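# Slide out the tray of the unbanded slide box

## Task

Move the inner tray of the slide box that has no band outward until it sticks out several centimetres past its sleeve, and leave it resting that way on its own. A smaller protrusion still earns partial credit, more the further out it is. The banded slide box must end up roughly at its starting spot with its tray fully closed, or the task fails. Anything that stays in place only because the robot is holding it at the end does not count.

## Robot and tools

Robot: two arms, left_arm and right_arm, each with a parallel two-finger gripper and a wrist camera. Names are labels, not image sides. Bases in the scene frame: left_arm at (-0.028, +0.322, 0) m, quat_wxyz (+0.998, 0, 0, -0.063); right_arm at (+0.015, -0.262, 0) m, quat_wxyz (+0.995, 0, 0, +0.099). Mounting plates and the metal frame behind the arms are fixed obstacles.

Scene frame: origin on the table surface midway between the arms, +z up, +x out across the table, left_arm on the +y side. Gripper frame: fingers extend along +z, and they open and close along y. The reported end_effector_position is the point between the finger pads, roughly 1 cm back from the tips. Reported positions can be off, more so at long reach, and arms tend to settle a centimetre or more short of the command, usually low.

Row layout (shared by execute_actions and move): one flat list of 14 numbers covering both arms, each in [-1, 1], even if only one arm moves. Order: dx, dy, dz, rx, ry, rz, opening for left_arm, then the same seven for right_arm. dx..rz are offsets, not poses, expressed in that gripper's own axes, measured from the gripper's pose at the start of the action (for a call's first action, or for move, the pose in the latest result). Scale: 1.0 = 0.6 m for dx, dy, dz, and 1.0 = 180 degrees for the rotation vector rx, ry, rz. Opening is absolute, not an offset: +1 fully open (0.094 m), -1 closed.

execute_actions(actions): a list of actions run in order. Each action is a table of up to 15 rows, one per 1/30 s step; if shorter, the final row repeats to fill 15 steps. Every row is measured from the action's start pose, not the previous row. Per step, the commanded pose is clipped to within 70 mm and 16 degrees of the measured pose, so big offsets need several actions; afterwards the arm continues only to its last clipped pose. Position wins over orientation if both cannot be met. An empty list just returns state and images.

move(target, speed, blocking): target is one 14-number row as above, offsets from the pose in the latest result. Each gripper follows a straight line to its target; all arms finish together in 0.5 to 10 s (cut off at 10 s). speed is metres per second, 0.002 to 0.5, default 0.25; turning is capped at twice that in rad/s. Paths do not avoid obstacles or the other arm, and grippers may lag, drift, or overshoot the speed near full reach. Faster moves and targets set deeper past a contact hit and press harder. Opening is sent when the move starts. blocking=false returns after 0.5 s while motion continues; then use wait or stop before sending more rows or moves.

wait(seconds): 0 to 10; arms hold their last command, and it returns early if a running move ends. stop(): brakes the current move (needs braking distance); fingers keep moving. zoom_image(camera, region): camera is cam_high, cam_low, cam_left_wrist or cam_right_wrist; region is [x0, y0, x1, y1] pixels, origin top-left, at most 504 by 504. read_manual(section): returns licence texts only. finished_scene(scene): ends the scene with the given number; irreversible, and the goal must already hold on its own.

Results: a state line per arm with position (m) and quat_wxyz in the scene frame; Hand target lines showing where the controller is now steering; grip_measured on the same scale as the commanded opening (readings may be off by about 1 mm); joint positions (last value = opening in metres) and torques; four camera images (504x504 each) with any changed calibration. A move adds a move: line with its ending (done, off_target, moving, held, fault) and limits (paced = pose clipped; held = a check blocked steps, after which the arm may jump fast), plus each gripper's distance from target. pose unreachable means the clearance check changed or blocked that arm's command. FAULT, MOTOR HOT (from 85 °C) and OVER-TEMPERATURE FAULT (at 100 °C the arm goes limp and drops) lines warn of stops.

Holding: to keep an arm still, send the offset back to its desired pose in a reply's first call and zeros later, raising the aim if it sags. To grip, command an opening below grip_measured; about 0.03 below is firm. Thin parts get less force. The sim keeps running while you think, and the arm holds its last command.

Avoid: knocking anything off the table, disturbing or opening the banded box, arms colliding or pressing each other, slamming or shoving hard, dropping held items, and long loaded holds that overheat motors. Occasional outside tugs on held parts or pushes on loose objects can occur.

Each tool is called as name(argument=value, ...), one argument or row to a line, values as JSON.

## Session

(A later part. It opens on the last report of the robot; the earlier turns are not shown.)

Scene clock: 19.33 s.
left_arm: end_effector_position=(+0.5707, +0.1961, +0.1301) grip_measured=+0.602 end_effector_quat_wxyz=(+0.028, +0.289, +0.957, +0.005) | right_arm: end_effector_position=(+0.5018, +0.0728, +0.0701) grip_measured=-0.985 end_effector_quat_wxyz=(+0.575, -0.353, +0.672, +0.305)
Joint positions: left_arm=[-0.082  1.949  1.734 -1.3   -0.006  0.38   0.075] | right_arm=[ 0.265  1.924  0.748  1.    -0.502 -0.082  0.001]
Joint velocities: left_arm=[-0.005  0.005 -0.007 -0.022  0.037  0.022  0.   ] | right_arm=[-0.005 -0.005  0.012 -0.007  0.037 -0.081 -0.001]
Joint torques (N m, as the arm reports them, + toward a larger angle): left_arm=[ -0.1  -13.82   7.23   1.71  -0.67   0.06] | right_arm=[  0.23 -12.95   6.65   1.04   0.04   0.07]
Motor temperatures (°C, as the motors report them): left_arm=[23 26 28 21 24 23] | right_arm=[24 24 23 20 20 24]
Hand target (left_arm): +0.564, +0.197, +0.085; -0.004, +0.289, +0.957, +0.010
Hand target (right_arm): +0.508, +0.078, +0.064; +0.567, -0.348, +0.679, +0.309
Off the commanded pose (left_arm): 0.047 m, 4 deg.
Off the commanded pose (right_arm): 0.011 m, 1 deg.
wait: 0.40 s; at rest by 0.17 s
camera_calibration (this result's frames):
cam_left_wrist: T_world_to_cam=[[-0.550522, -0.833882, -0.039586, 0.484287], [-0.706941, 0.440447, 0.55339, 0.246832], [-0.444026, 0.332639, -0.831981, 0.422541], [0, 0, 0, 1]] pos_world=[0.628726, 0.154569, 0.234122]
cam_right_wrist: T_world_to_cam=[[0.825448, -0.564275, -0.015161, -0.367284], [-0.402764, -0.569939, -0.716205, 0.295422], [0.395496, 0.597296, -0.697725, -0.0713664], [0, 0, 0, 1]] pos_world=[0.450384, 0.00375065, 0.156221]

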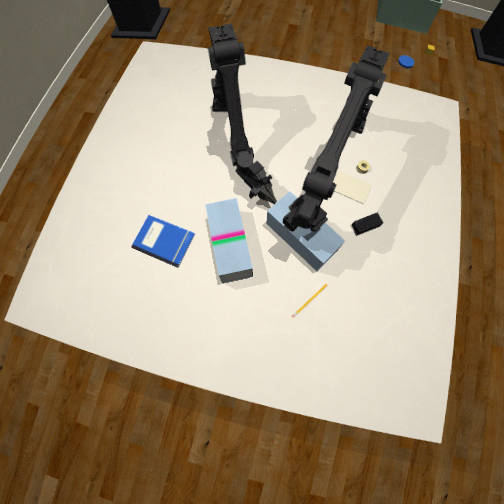

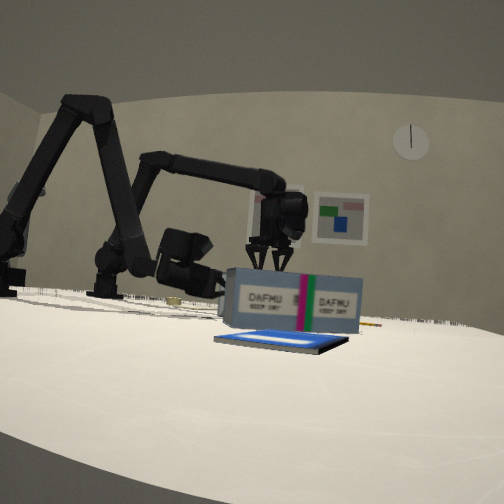

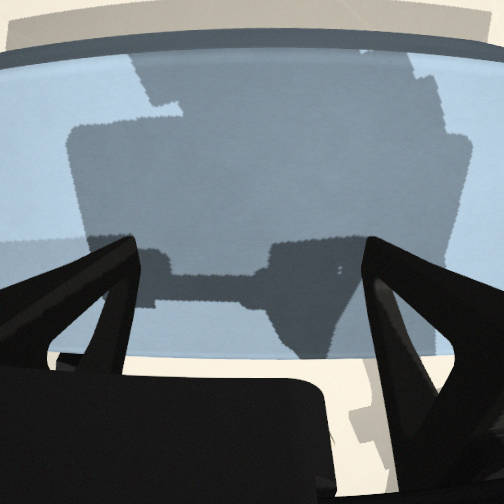

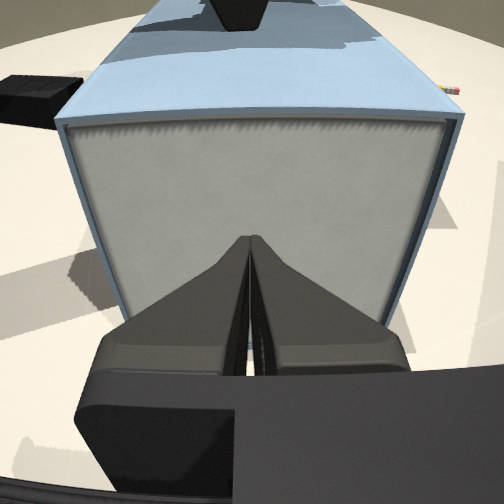

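execute_actions(
  actions=[
    [[0.011,-0.005,0.073,0.008,0.016,0,0.6,0.008,-0.006,0.02,0,0.003,0,-1],[0.011,-0.005,0.073,0.008,0.016,0,0.6,0.008,-0.006,0.025,0,0.003,0,-1],[0.011,-0.005,0.073,0.008,0.016,0,0.6,0.008,-0.006,0.03,0,0.003,0,-1],[0.011,-0.005,0.073,0.008,0.016,0,0.6,0.007,-0.006,0.035,0,0.003,0,-1],[0.011,-0.005,0.073,0.008,0.016,0,0.6,0.007,-0.006,0.04,0,0.003,0,-1],[0.011,-0.005,0.073,0.008,0.016,0,0.6,0.006,-0.006,0.045,0,0.003,0,-1],[0.011,-0.005,0.073,0.008,0.016,0,0.6,0.006,-0.006,0.05,0,0.003,0,-1],[0.011,-0.005,0.073,0.008,0.016,0,0.6,0.005,-0.006,0.055,0,0.003,0,-1],[0.011,-0.005,0.073,0.008,0.016,0,0.6,0.005,-0.006,0.06,0,0.003,0,-1],[0.011,-0.005,0.073,0.008,0.016,0,0.6,0.004,-0.006,0.065,0,0.003,0,-1],[0.011,-0.005,0.073,0.008,0.016,0,0.6,0.004,-0.006,0.07,0,0.003,0,-1]],
  ],
)

Scene clock: 20.13 s.
left_arm: end_effector_position=(+0.5764, +0.2017, +0.1306) grip_measured=+0.602 end_effector_quat_wxyz=(+0.039, +0.284, +0.958, +0.006) | right_arm: end_effector_position=(+0.5206, +0.0847, +0.0680) grip_measured=-0.985 end_effector_quat_wxyz=(+0.578, -0.348, +0.676, +0.296)
Joint positions: left_arm=[-0.071  1.947  1.73  -1.276 -0.006  0.38   0.075] | right_arm=[ 0.277  1.955  0.808  0.97  -0.468 -0.082  0.001]
Joint velocities: left_arm=[ 0.015 -0.005 -0.012  0.017 -0.022 -0.051 -0.   ] | right_arm=[ 0.005  0.024  0.032 -0.017 -0.066 -0.022  0.   ]
Joint torques (N m, as the arm reports them, + toward a larger angle): left_arm=[ -0.91 -14.21   7.38   0.89   0.04   0.13] | right_arm=[  1.85 -12.94   8.61   0.77   0.04  -0.05]
Motor temperatures (°C, as the motors report them): left_arm=[23 26 28 21 24 23] | right_arm=[24 24 23 20 20 24]
Hand target (left_arm): +0.564, +0.198, +0.088; -0.000, +0.289, +0.957, +0.000
Hand target (right_arm): +0.526, +0.104, +0.062; +0.572, -0.355, +0.675, +0.303
Off the commanded pose (left_arm): 0.046 m, 5 deg.
Off the commanded pose (right_arm): 0.022 m, 1 deg.
camera_calibration (this result's frames):
cam_left_wrist: T_world_to_cam=[[-0.540637, -0.839903, -0.0476934, 0.48862], [-0.723424, 0.435228, 0.535942, 0.260984], [-0.429382, 0.324253, -0.842906, 0.418295], [0, 0, 0, 1]] pos_world=[0.632577, 0.161173, 0.236015]
cam_right_wrist: T_world_to_cam=[[0.813322, -0.581729, -0.00991709, -0.368685], [-0.412883, -0.56508, -0.714292, 0.313041], [0.40992, 0.585044, -0.699778, -0.0936843], [0, 0, 0, 1]] pos_world=[0.467512, 0.0172278, 0.154388]

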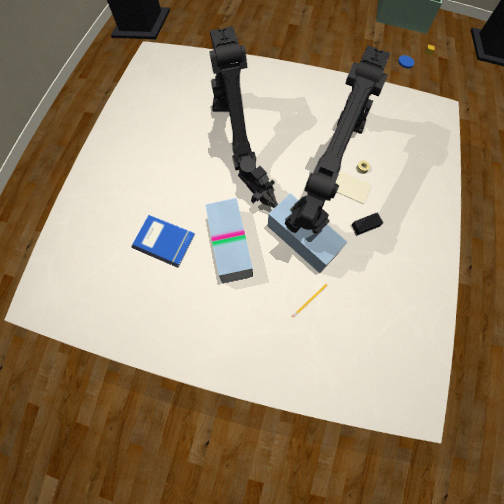

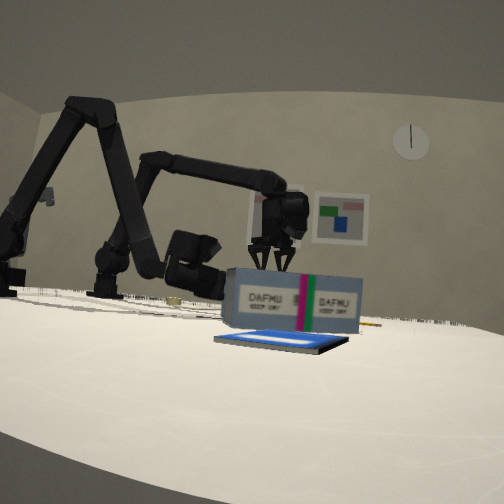

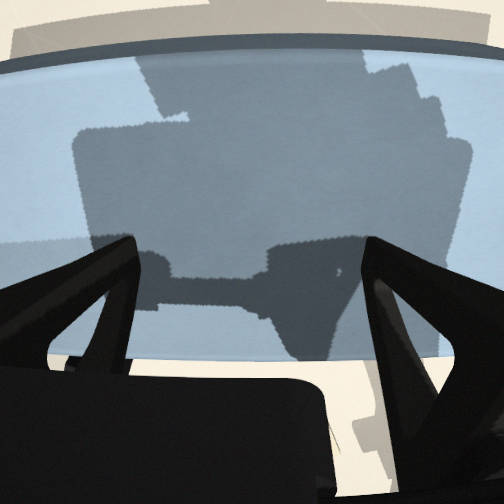

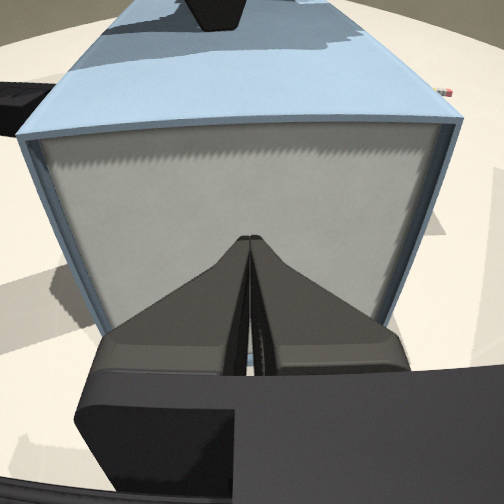

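execute_actions(
  actions=[
    [[0.017,-0.033,0.07,0.011,0.022,0,0.6,0.008,0.012,0.035,-0.006,0,0,-1],[0.017,-0.033,0.07,0.011,0.022,0,0.6,0.008,0.014,0.04,-0.006,0,0,-1],[0.017,-0.033,0.07,0.011,0.022,0,0.6,0.008,0.016,0.045,-0.006,0,0,-1],[0.017,-0.033,0.07,0.011,0.022,0,0.6,0.007,0.018,0.05,-0.006,0,0,-1],[0.017,-0.033,0.07,0.011,0.022,0,0.6,0.007,0.02,0.055,-0.006,0,0,-1],[0.017,-0.033,0.07,0.011,0.022,0,0.6,0.006,0.022,0.06,-0.006,0,0,-1],[0.017,-0.033,0.07,0.011,0.022,0,0.6,0.006,0.024,0.065,-0.006,0,0,-1],[0.017,-0.033,0.07,0.011,0.022,0,0.6,0.005,0.025,0.07,-0.006,0,0,-1],[0.017,-0.033,0.07,0.011,0.022,0,0.6,0.005,0.025,0.075,-0.006,0,0,-1],[0.017,-0.033,0.07,0.011,0.022,0,0.6,0.004,0.025,0.08,-0.006,0,0,-1]],
  ],
)

Scene clock: 20.80 s.
left_arm: end_effector_position=(+0.5753, +0.2034, +0.1311) grip_measured=+0.602 end_effector_quat_wxyz=(+0.040, +0.279, +0.959, +0.009) | right_arm: end_effector_position=(+0.5328, +0.1102, +0.0680) grip_measured=-0.985 end_effector_quat_wxyz=(+0.586, -0.347, +0.672, +0.291)
Joint positions: left_arm=[-0.07   1.94   1.721 -1.271 -0.01   0.372  0.075] | right_arm=[ 0.316  1.992  0.873  0.961 -0.419 -0.082  0.001]
Joint velocities: left_arm=[ 0.005 -0.015 -0.002 -0.002 -0.007 -0.037 -0.001] | right_arm=[-0.015 -0.015 -0.012  0.017 -0.022 -0.022 -0.001]
Joint torques (N m, as the arm reports them, + toward a larger angle): left_arm=[ -1.45 -14.5    6.89   0.83   0.27  -0.03] | right_arm=[  2.25 -13.33   8.64   0.72  -0.13   0.03]
Motor temperatures (°C, as the motors report them): left_arm=[23 26 28 21 24 23] | right_arm=[24 24 23 20 20 24]
Hand target (left_arm): +0.559, +0.191, +0.089; +0.000, +0.284, +0.959, -0.000
Hand target (right_arm): +0.534, +0.131, +0.059; +0.575, -0.354, +0.673, +0.302
Off the commanded pose (left_arm): 0.048 m, 5 deg.
Off the commanded pose (right_arm): 0.024 m, 2 deg.
camera_calibration (this result's frames):
cam_left_wrist: T_world_to_cam=[[-0.532429, -0.844838, -0.0526141, 0.486417], [-0.729761, 0.426634, 0.534259, 0.264719], [-0.428915, 0.322851, -0.843682, 0.417791], [0, 0, 0, 1]] pos_world=[0.631361, 0.163122, 0.236646]
cam_right_wrist: T_world_to_cam=[[0.808181, -0.588912, 0.00514469, -0.361238], [-0.403783, -0.56044, -0.723094, 0.327632], [0.428722, 0.582314, -0.69073, -0.123901], [0, 0, 0, 1]] pos_world=[0.477357, 0.0430298, 0.153185]

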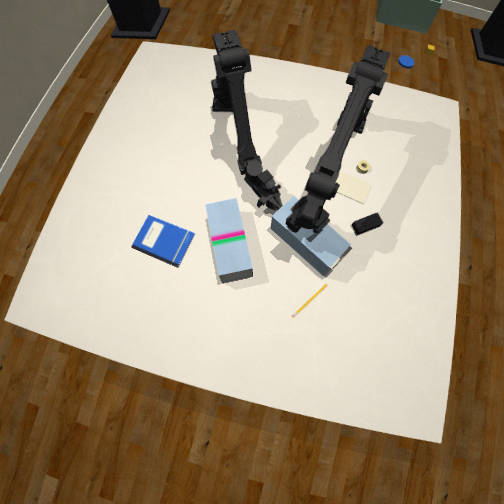

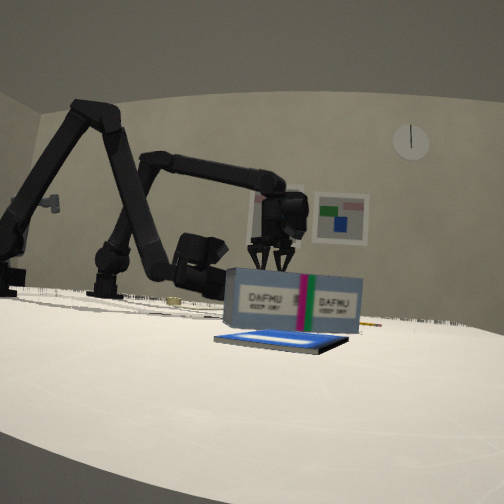

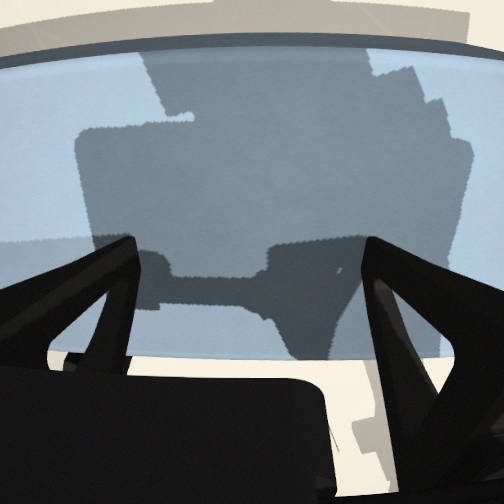

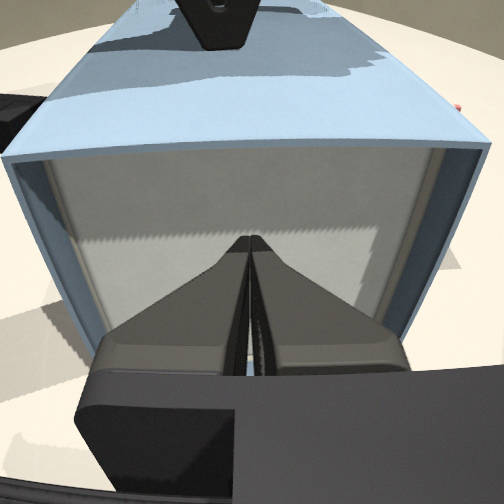

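execute_actions(
  actions=[
    [[0.017,-0.03,0.078,0.011,0.022,0,0.6,0.008,0.016,0.035,-0.006,0,0,-1],[0.017,-0.03,0.078,0.011,0.022,0,0.6,0.008,0.016,0.04,-0.006,0,0,-1],[0.017,-0.03,0.078,0.011,0.022,0,0.6,0.008,0.016,0.045,-0.006,0,0,-1],[0.017,-0.03,0.078,0.011,0.022,0,0.6,0.007,0.018,0.05,-0.006,0,0,-1],[0.017,-0.03,0.078,0.011,0.022,0,0.6,0.007,0.02,0.055,-0.006,0,0,-1],[0.017,-0.03,0.078,0.011,0.022,0,0.6,0.006,0.022,0.06,-0.006,0,0,-1],[0.017,-0.03,0.078,0.011,0.022,0,0.6,0.006,0.024,0.065,-0.006,0,0,-1],[0.017,-0.03,0.078,0.011,0.022,0,0.6,0.005,0.025,0.07,-0.006,0,0,-1],[0.017,-0.03,0.078,0.011,0.022,0,0.6,0.005,0.025,0.075,-0.006,0,0,-1],[0.017,-0.03,0.078,0.011,0.022,0,0.6,0.004,0.025,0.08,-0.006,0,0,-1]],
  ],
)

zoom_image(
  camera="cam_high",
  region=[250, 170, 390, 300],
)

Scene clock: 21.50 s.
left_arm: end_effector_position=(+0.5750, +0.2037, +0.1311) grip_measured=+0.602 end_effector_quat_wxyz=(+0.044, +0.277, +0.960, +0.009) | right_arm: end_effector_position=(+0.5464, +0.1335, +0.0683) grip_measured=-0.985 end_effector_quat_wxyz=(+0.594, -0.345, +0.669, +0.285)
Joint positions: left_arm=[-0.07   1.935  1.713 -1.26  -0.011  0.367  0.075] | right_arm=[ 0.347  2.029  0.941  0.945 -0.376 -0.082  0.001]
Joint velocities: left_arm=[-0.005 -0.005 -0.002 -0.002 -0.007 -0.081 -0.   ] | right_arm=[ 0.005 -0.015 -0.002 -0.007 -0.051  0.022 -0.   ]
Joint torques (N m, as the arm reports them, + toward a larger angle): left_arm=[ -1.36 -14.     6.65   1.05   0.14  -0.03] | right_arm=[  2.54 -14.41   9.06   0.67  -0.14   0.01]
Motor temperatures (°C, as the motors report them): left_arm=[23 26 28 21 24 23] | right_arm=[24 24 23 20 20 24]
Hand target (left_arm): +0.559, +0.194, +0.085; +0.002, +0.279, +0.960, +0.002
Hand target (right_arm): +0.546, +0.156, +0.060; +0.583, -0.353, +0.669, +0.297
Off the commanded pose (left_arm): 0.051 m, 5 deg.
Off the commanded pose (right_arm): 0.026 m, 2 deg.
camera_calibration (this result's frames):
cam_left_wrist: T_world_to_cam=[[-0.528413, -0.847142, -0.0559409, 0.485097], [-0.735463, 0.423845, 0.52863, 0.269069], [-0.424115, 0.320478, -0.847007, 0.41572], [0, 0, 0, 1]] pos_world=[0.630535, 0.163674, 0.237016]
cam_right_wrist: T_world_to_cam=[[0.801266, -0.598065, 0.0170512, -0.354382], [-0.398181, -0.554307, -0.730886, 0.343141], [0.446569, 0.578845, -0.682286, -0.152954], [0, 0, 0, 1]] pos_world=[0.488891, 0.0667989, 0.152482]

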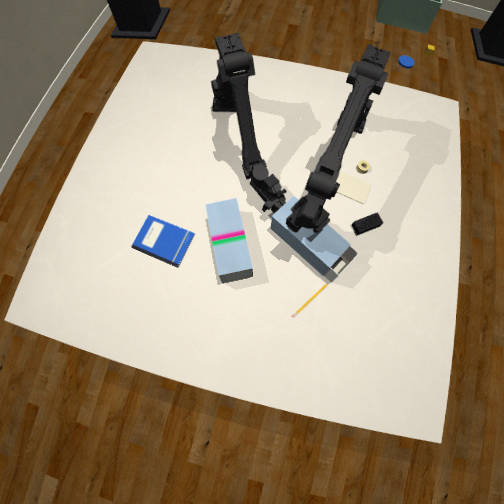

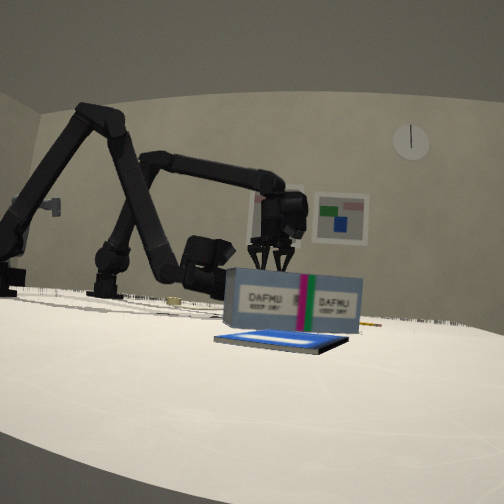

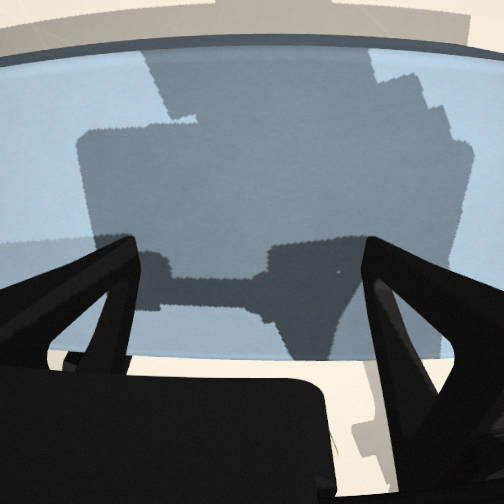

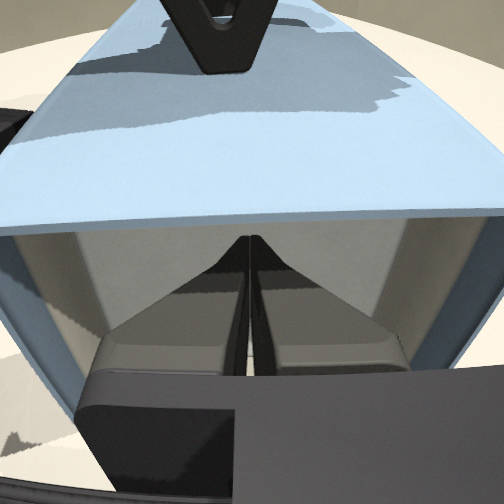

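Region (250, 170, 390, 300) of cam_high's 504x504 image, scaled by 3.600, with more detail than that image has; it fills the top 468 rows of this view, and the rest is white.

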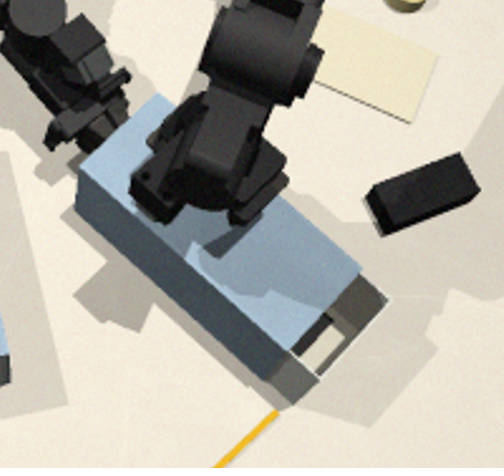

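execute_actions(
  actions=[
    [[0.017,-0.03,0.078,0.011,0.024,0,0.6,0.008,0.016,0.035,-0.008,0,0,-1],[0.017,-0.03,0.078,0.011,0.024,0,0.6,0.008,0.016,0.04,-0.008,0,0,-1],[0.017,-0.03,0.078,0.011,0.024,0,0.6,0.008,0.016,0.045,-0.008,0,0,-1],[0.017,-0.03,0.078,0.011,0.024,0,0.6,0.008,0.018,0.05,-0.008,0,0,-1],[0.017,-0.03,0.078,0.011,0.024,0,0.6,0.008,0.02,0.055,-0.008,0,0,-1],[0.017,-0.03,0.078,0.011,0.024,0,0.6,0.008,0.022,0.06,-0.008,0,0,-1],[0.017,-0.03,0.078,0.011,0.024,0,0.6,0.008,0.024,0.065,-0.008,0,0,-1],[0.017,-0.03,0.078,0.011,0.024,0,0.6,0.008,0.025,0.07,-0.008,0,0,-1],[0.017,-0.03,0.078,0.011,0.024,0,0.6,0.008,0.025,0.075,-0.008,0,0,-1],[0.017,-0.03,0.078,0.011,0.024,0,0.6,0.008,0.025,0.08,-0.008,0,0,-1]],
  ],
)

zoom_image(
  camera="cam_high",
  region=[250, 170, 390, 300],
)

Scene clock: 22.20 s.
left_arm: end_effector_position=(+0.5751, +0.2042, +0.1311) grip_measured=+0.602 end_effector_quat_wxyz=(+0.044, +0.275, +0.960, +0.011) | right_arm: end_effector_position=(+0.5610, +0.1572, +0.0688) grip_measured=-0.985 end_effector_quat_wxyz=(+0.600, -0.345, +0.663, +0.284)
Joint positions: left_arm=[-0.07   1.935  1.713 -1.26  -0.014  0.363  0.075] | right_arm=[ 0.372  2.07   1.017  0.927 -0.348 -0.082  0.001]
Joint velocities: left_arm=[-0.005 -0.005 -0.002 -0.012 -0.051 -0.066 -0.   ] | right_arm=[-0.005  0.005  0.002 -0.012 -0.007  0.081  0.   ]
Joint torques (N m, as the arm reports them, + toward a larger angle): left_arm=[ -1.49 -14.29   6.61   1.11   0.15  -0.04] | right_arm=[  2.08 -14.87   9.32   0.69  -0.12  -0.01]
Motor temperatures (°C, as the motors report them): left_arm=[23 26 28 21 24 23] | right_arm=[24 24 23 20 20 24]
Hand target (left_arm): +0.559, +0.195, +0.085; +0.002, +0.277, +0.961, +0.003
Hand target (right_arm): +0.561, +0.179, +0.058; +0.590, -0.353, +0.665, +0.293
Off the commanded pose (left_arm): 0.051 m, 5 deg.
Off the commanded pose (right_arm): 0.026 m, 2 deg.
camera_calibration (this result's frames):
cam_left_wrist: T_world_to_cam=[[-0.524284, -0.849537, -0.0584242, 0.484027], [-0.7378, 0.418926, 0.529294, 0.271183], [-0.425179, 0.320606, -0.846424, 0.416113], [0, 0, 0, 1]] pos_world=[0.630769, 0.164185, 0.236952]
cam_right_wrist: T_world_to_cam=[[0.799226, -0.600433, 0.026785, -0.351048], [-0.387537, -0.548884, -0.740636, 0.35626], [0.459404, 0.581555, -0.671372, -0.181253], [0, 0, 0, 1]] pos_world=[0.5019, 0.0901732, 0.151573]

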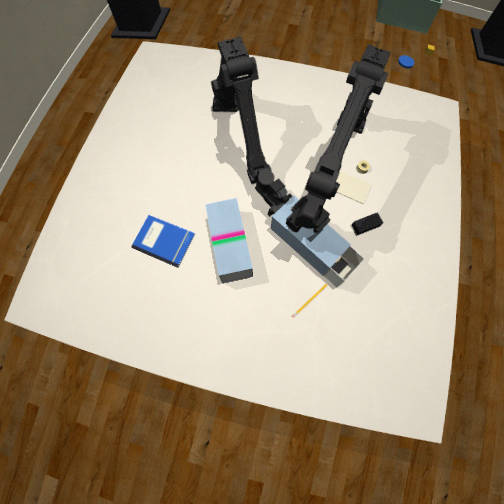

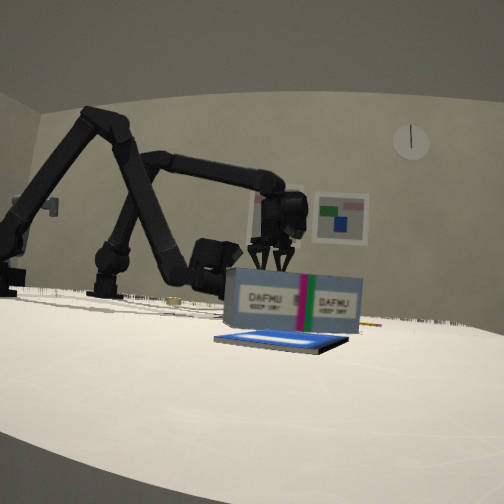

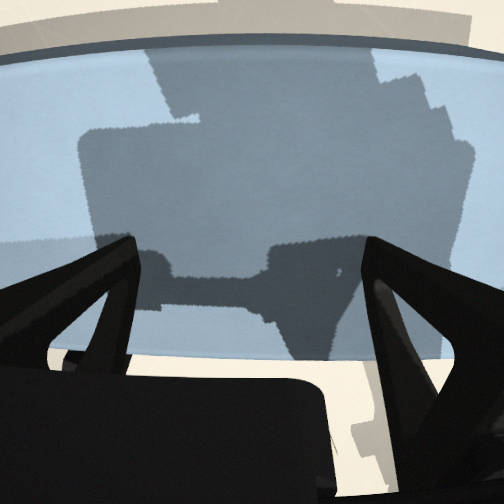

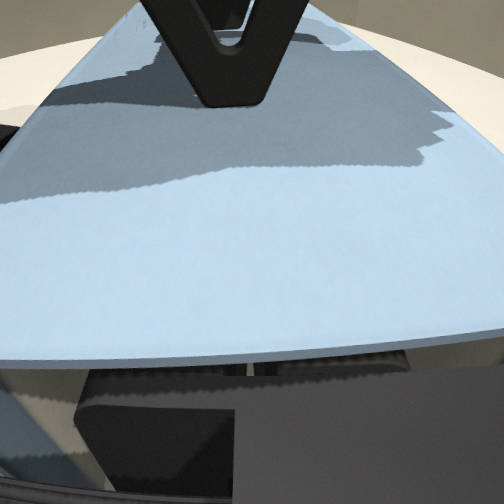

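Region (250, 170, 390, 300) of cam_high's 504x504 image, scaled by 3.600, with more detail than that image has; it fills the top 468 rows of this view, and the rest is white.

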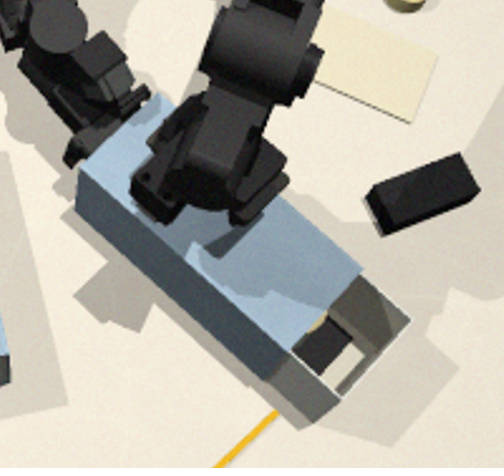

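execute_actions(
  actions=[
    [[0.017,-0.03,0.078,0.011,0.024,0,0.6,0.008,0.018,0.035,-0.008,0,0,-1],[0.017,-0.03,0.078,0.011,0.024,0,0.6,0.008,0.018,0.04,-0.008,0,0,-1],[0.017,-0.03,0.078,0.011,0.024,0,0.6,0.008,0.02,0.045,-0.008,0,0,-1],[0.017,-0.03,0.078,0.011,0.024,0,0.6,0.008,0.02,0.05,-0.008,0,0,-1],[0.017,-0.03,0.078,0.011,0.024,0,0.6,0.008,0.022,0.055,-0.008,0,0,-1],[0.017,-0.03,0.078,0.011,0.024,0,0.6,0.008,0.022,0.06,-0.008,0,0,-1]],
  ],
)

move(
  target=[0,0,0.03,0,0.02,0,0.6,0.015,0.005,-0.2,0,0,0,-1],
  speed=0.12,
)

move(
  target=[0.03,0,-0.1,0,0,0,0.6,0,0.03,-0.03,0,0,0,-1],
  speed=0.15,
)

zoom_image(
  camera="cam_high",
  region=[190, 160, 390, 310],
)

Scene clock: 22.93 s.
left_arm: end_effector_position=(+0.5751, +0.2046, +0.1312) grip_measured=+0.601 end_effector_quat_wxyz=(+0.045, +0.272, +0.961, +0.012) | right_arm: end_effector_position=(+0.5689, +0.1710, +0.0685) grip_measured=-0.985 end_effector_quat_wxyz=(+0.604, -0.346, +0.659, +0.284)
Joint positions: left_arm=[-0.07   1.933  1.71  -1.257 -0.017  0.356  0.075] | right_arm=[ 0.385  2.096  1.062  0.918 -0.337 -0.082  0.001]
Joint velocities: left_arm=[-0.005 -0.015 -0.017  0.007 -0.051 -0.007  0.   ] | right_arm=[ 0.015 -0.015 -0.007  0.002 -0.066  0.051 -0.   ]
Joint torques (N m, as the arm reports them, + toward a larger angle): left_arm=[ -1.25 -14.1    6.75   0.93   0.15  -0.02] | right_arm=[  2.23 -15.52   9.63   0.79   0.02  -0.03]
Motor temperatures (°C, as the motors report them): left_arm=[23 26 28 21 24 23] | right_arm=[24 24 24 20 20 24]
Hand target (left_arm): +0.559, +0.195, +0.085; +0.002, +0.275, +0.961, +0.005
Hand target (right_arm): +0.570, +0.192, +0.060; +0.596, -0.353, +0.660, +0.292
Off the commanded pose (left_arm): 0.051 m, 5 deg.
Off the commanded pose (right_arm): 0.024 m, 1 deg.
camera_calibration (this result's frames):
cam_left_wrist: T_world_to_cam=[[-0.518128, -0.853138, -0.0608114, 0.481867], [-0.742143, 0.413097, 0.527801, 0.274777], [-0.425166, 0.318599, -0.847188, 0.416588], [0, 0, 0, 1]] pos_world=[0.630712, 0.164865, 0.237204]
cam_right_wrist: T_world_to_cam=[[0.800383, -0.598666, 0.0313993, -0.350347], [-0.379538, -0.546571, -0.746466, 0.362158], [0.464046, 0.585541, -0.664683, -0.196878], [0, 0, 0, 1]] pos_world=[0.509225, 0.103484, 0.150477]

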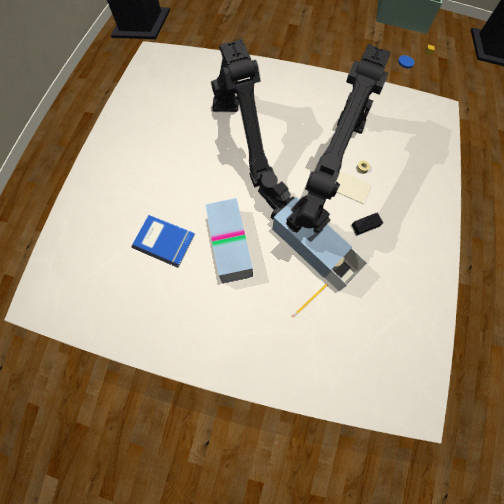

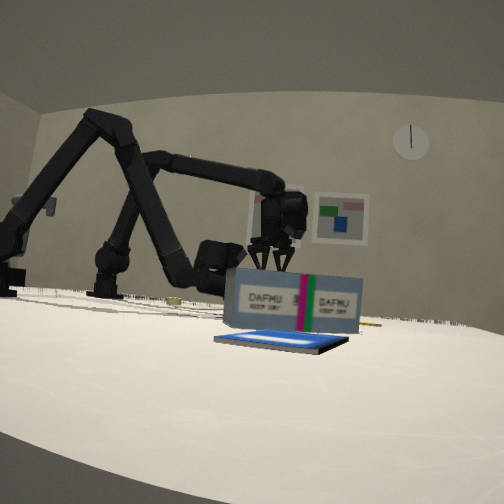

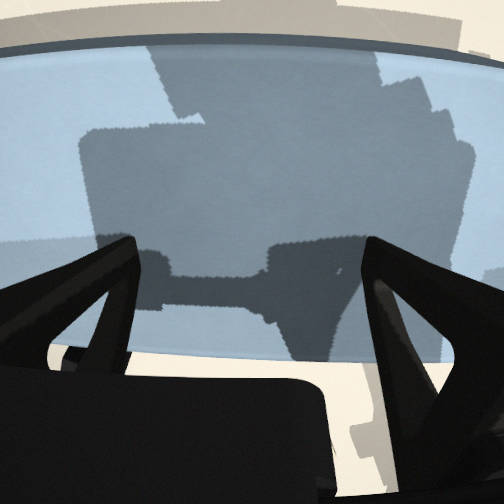

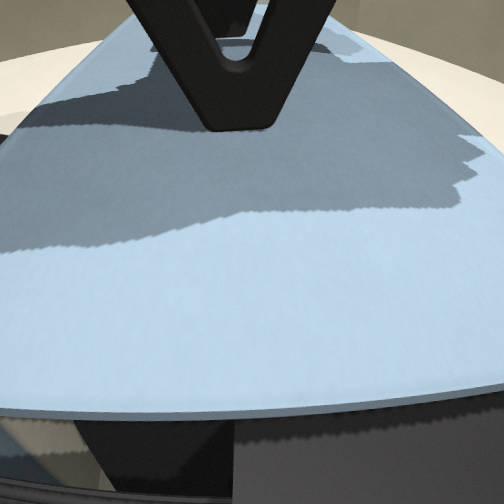

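Scene clock: 24.30 s.
left_arm: end_effector_position=(+0.5722, +0.2079, +0.1326) grip_measured=+0.601 end_effector_quat_wxyz=(+0.037, +0.271, +0.962, +0.018) | right_arm: end_effector_position=(+0.4942, +0.0772, +0.0605) grip_measured=-0.985 end_effector_quat_wxyz=(+0.591, -0.343, +0.671, +0.288)
Joint positions: left_arm=[-0.069  1.933  1.714 -1.276 -0.031  0.356  0.075] | right_arm=[ 0.298  1.958  0.726  1.082 -0.425 -0.082  0.001]
Joint velocities: left_arm=[ 0.005 -0.024 -0.007  0.002 -0.037  0.066  0.001] | right_arm=[ 0.005 -0.015 -0.012 -0.012 -0.051  0.007  0.001]
Joint torques (N m, as the arm reports them, + toward a larger angle): left_arm=[ -0.57 -14.1   12.72  -0.3   -0.42   0.03] | right_arm=[ -0.4  -15.79   4.13   2.58  -0.15  -0.15]
Motor temperatures (°C, as the motors report them): left_arm=[23 26 28 21 24 23] | right_arm=[24 25 24 20 20 24]
Hand target (left_arm): +0.576, +0.205, +0.114; +0.015, +0.271, +0.962, +0.020
Hand target (right_arm): +0.495, +0.076, +0.071; +0.604, -0.345, +0.660, +0.285
Off the commanded pose (left_arm): 0.020 m, 3 deg.
Off the commanded pose (right_arm): 0.012 m, 2 deg.
move: off_target (left_arm, right_arm)
camera_calibration (this result's frames):
cam_left_wrist: T_world_to_cam=[[-0.517569, -0.852862, -0.0689041, 0.483967], [-0.736426, 0.403008, 0.54338, 0.267337], [-0.435659, 0.331979, -0.836654, 0.417344], [0, 0, 0, 1]] pos_world=[0.62918, 0.166469, 0.237255]
cam_right_wrist: T_world_to_cam=[[0.800849, -0.59882, 0.00747075, -0.345193], [-0.4061, -0.552193, -0.728125, 0.288967], [0.440141, 0.580084, -0.685404, -0.0991651], [0, 0, 0, 1]] pos_world=[0.437443, 0.0103811, 0.145014]

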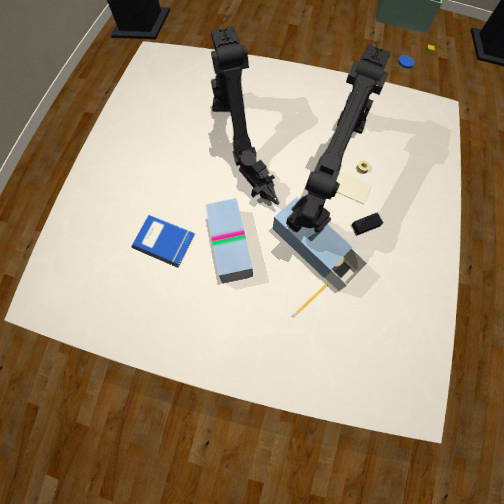

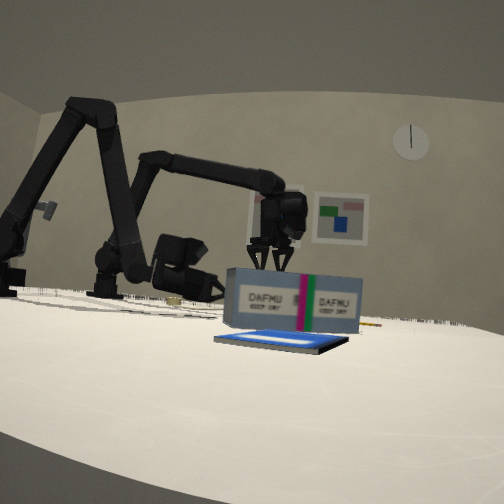

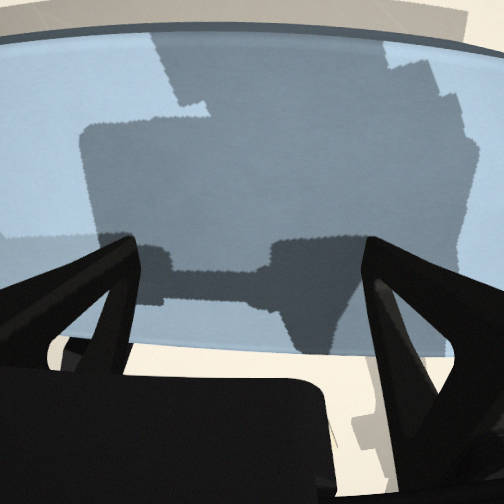

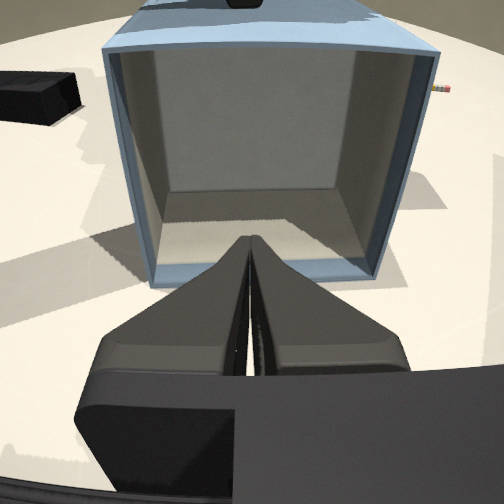

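Scene clock: 25.13 s.
left_arm: end_effector_position=(+0.5459, +0.2131, +0.1895) grip_measured=+0.601 end_effector_quat_wxyz=(+0.039, +0.271, +0.962, +0.019) | right_arm: end_effector_position=(+0.4705, +0.0714, +0.0530) grip_measured=-0.985 end_effector_quat_wxyz=(+0.580, -0.344, +0.681, +0.286)
Joint positions: left_arm=[-0.069  1.831  1.714 -1.373 -0.031  0.356  0.075] | right_arm=[ 0.314  1.937  0.661  1.097 -0.407 -0.082  0.001]
Joint velocities: left_arm=[-0.005 -0.005  0.002 -0.007  0.022 -0.022 -0.   ] | right_arm=[-0.005 -0.005 -0.002  0.017 -0.037  0.066  0.001]
Joint torques (N m, as the arm reports them, + toward a larger angle): left_arm=[  1.04 -15.38  13.01   0.01  -0.13   0.15] | right_arm=[  0.36 -14.8    3.68   2.56   0.06  -0.03]
Motor temperatures (°C, as the motors report them): left_arm=[23 26 28 21 24 23] | right_arm=[24 25 23 20 20 24]
Hand target (left_arm): +0.552, +0.216, +0.191; +0.037, +0.271, +0.962, +0.019
Hand target (right_arm): +0.469, +0.073, +0.062; +0.591, -0.343, +0.671, +0.288
Off the commanded pose (left_arm): 0.007 m, 0 deg.
Off the commanded pose (right_arm): 0.010 m, 2 deg.
move: done
camera_calibration (this result's frames):
cam_left_wrist: T_world_to_cam=[[-0.51723, -0.85293, -0.0706003, 0.478836], [-0.73906, 0.403529, 0.539403, 0.217024], [-0.431583, 0.331173, -0.839083, 0.450073], [0, 0, 0, 1]] pos_world=[0.602306, 0.171786, 0.294391]
cam_right_wrist: T_world_to_cam=[[0.79992, -0.600105, -0.00131025, -0.328651], [-0.423541, -0.563017, -0.709665, 0.278668], [0.425136, 0.56823, -0.704538, -0.0815478], [0, 0, 0, 1]] pos_world=[0.415591, 0.00600753, 0.139877]

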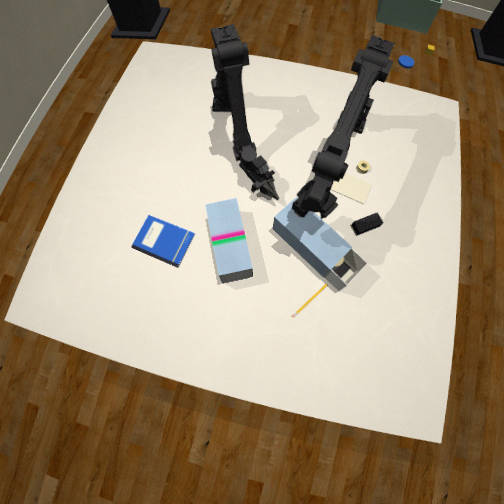

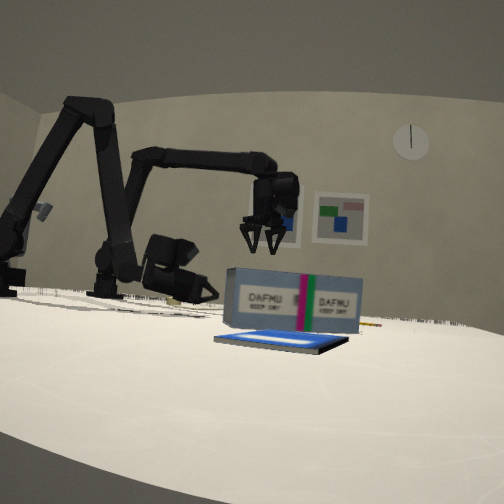

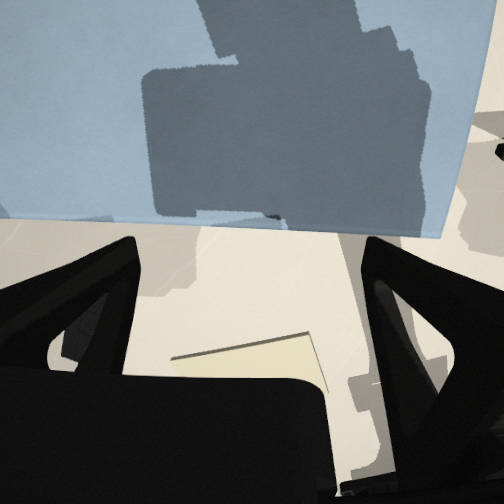

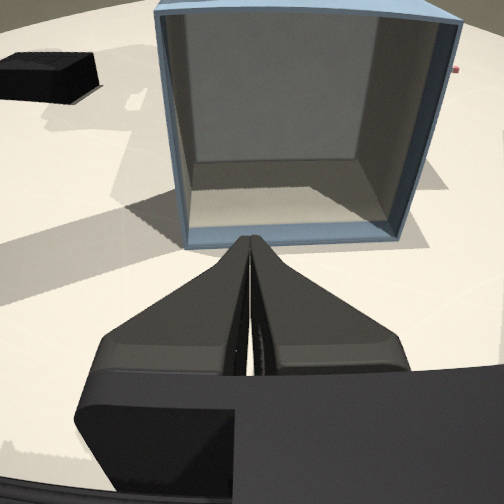

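Region (190, 160, 390, 310) of cam_high's 504x504 image, scaled by 2.520, with more detail than that image has; it fills the top 378 rows of this view, and the rest is white.

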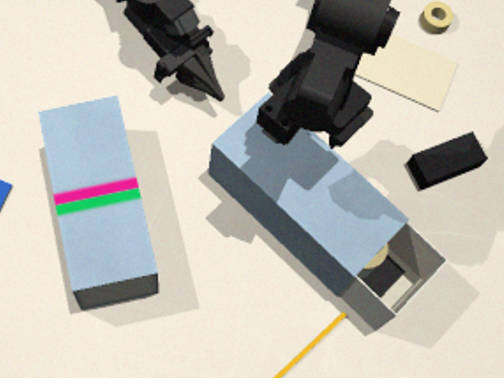

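finished_scene(
  scene=1,
)

The scene is finished: the task was done.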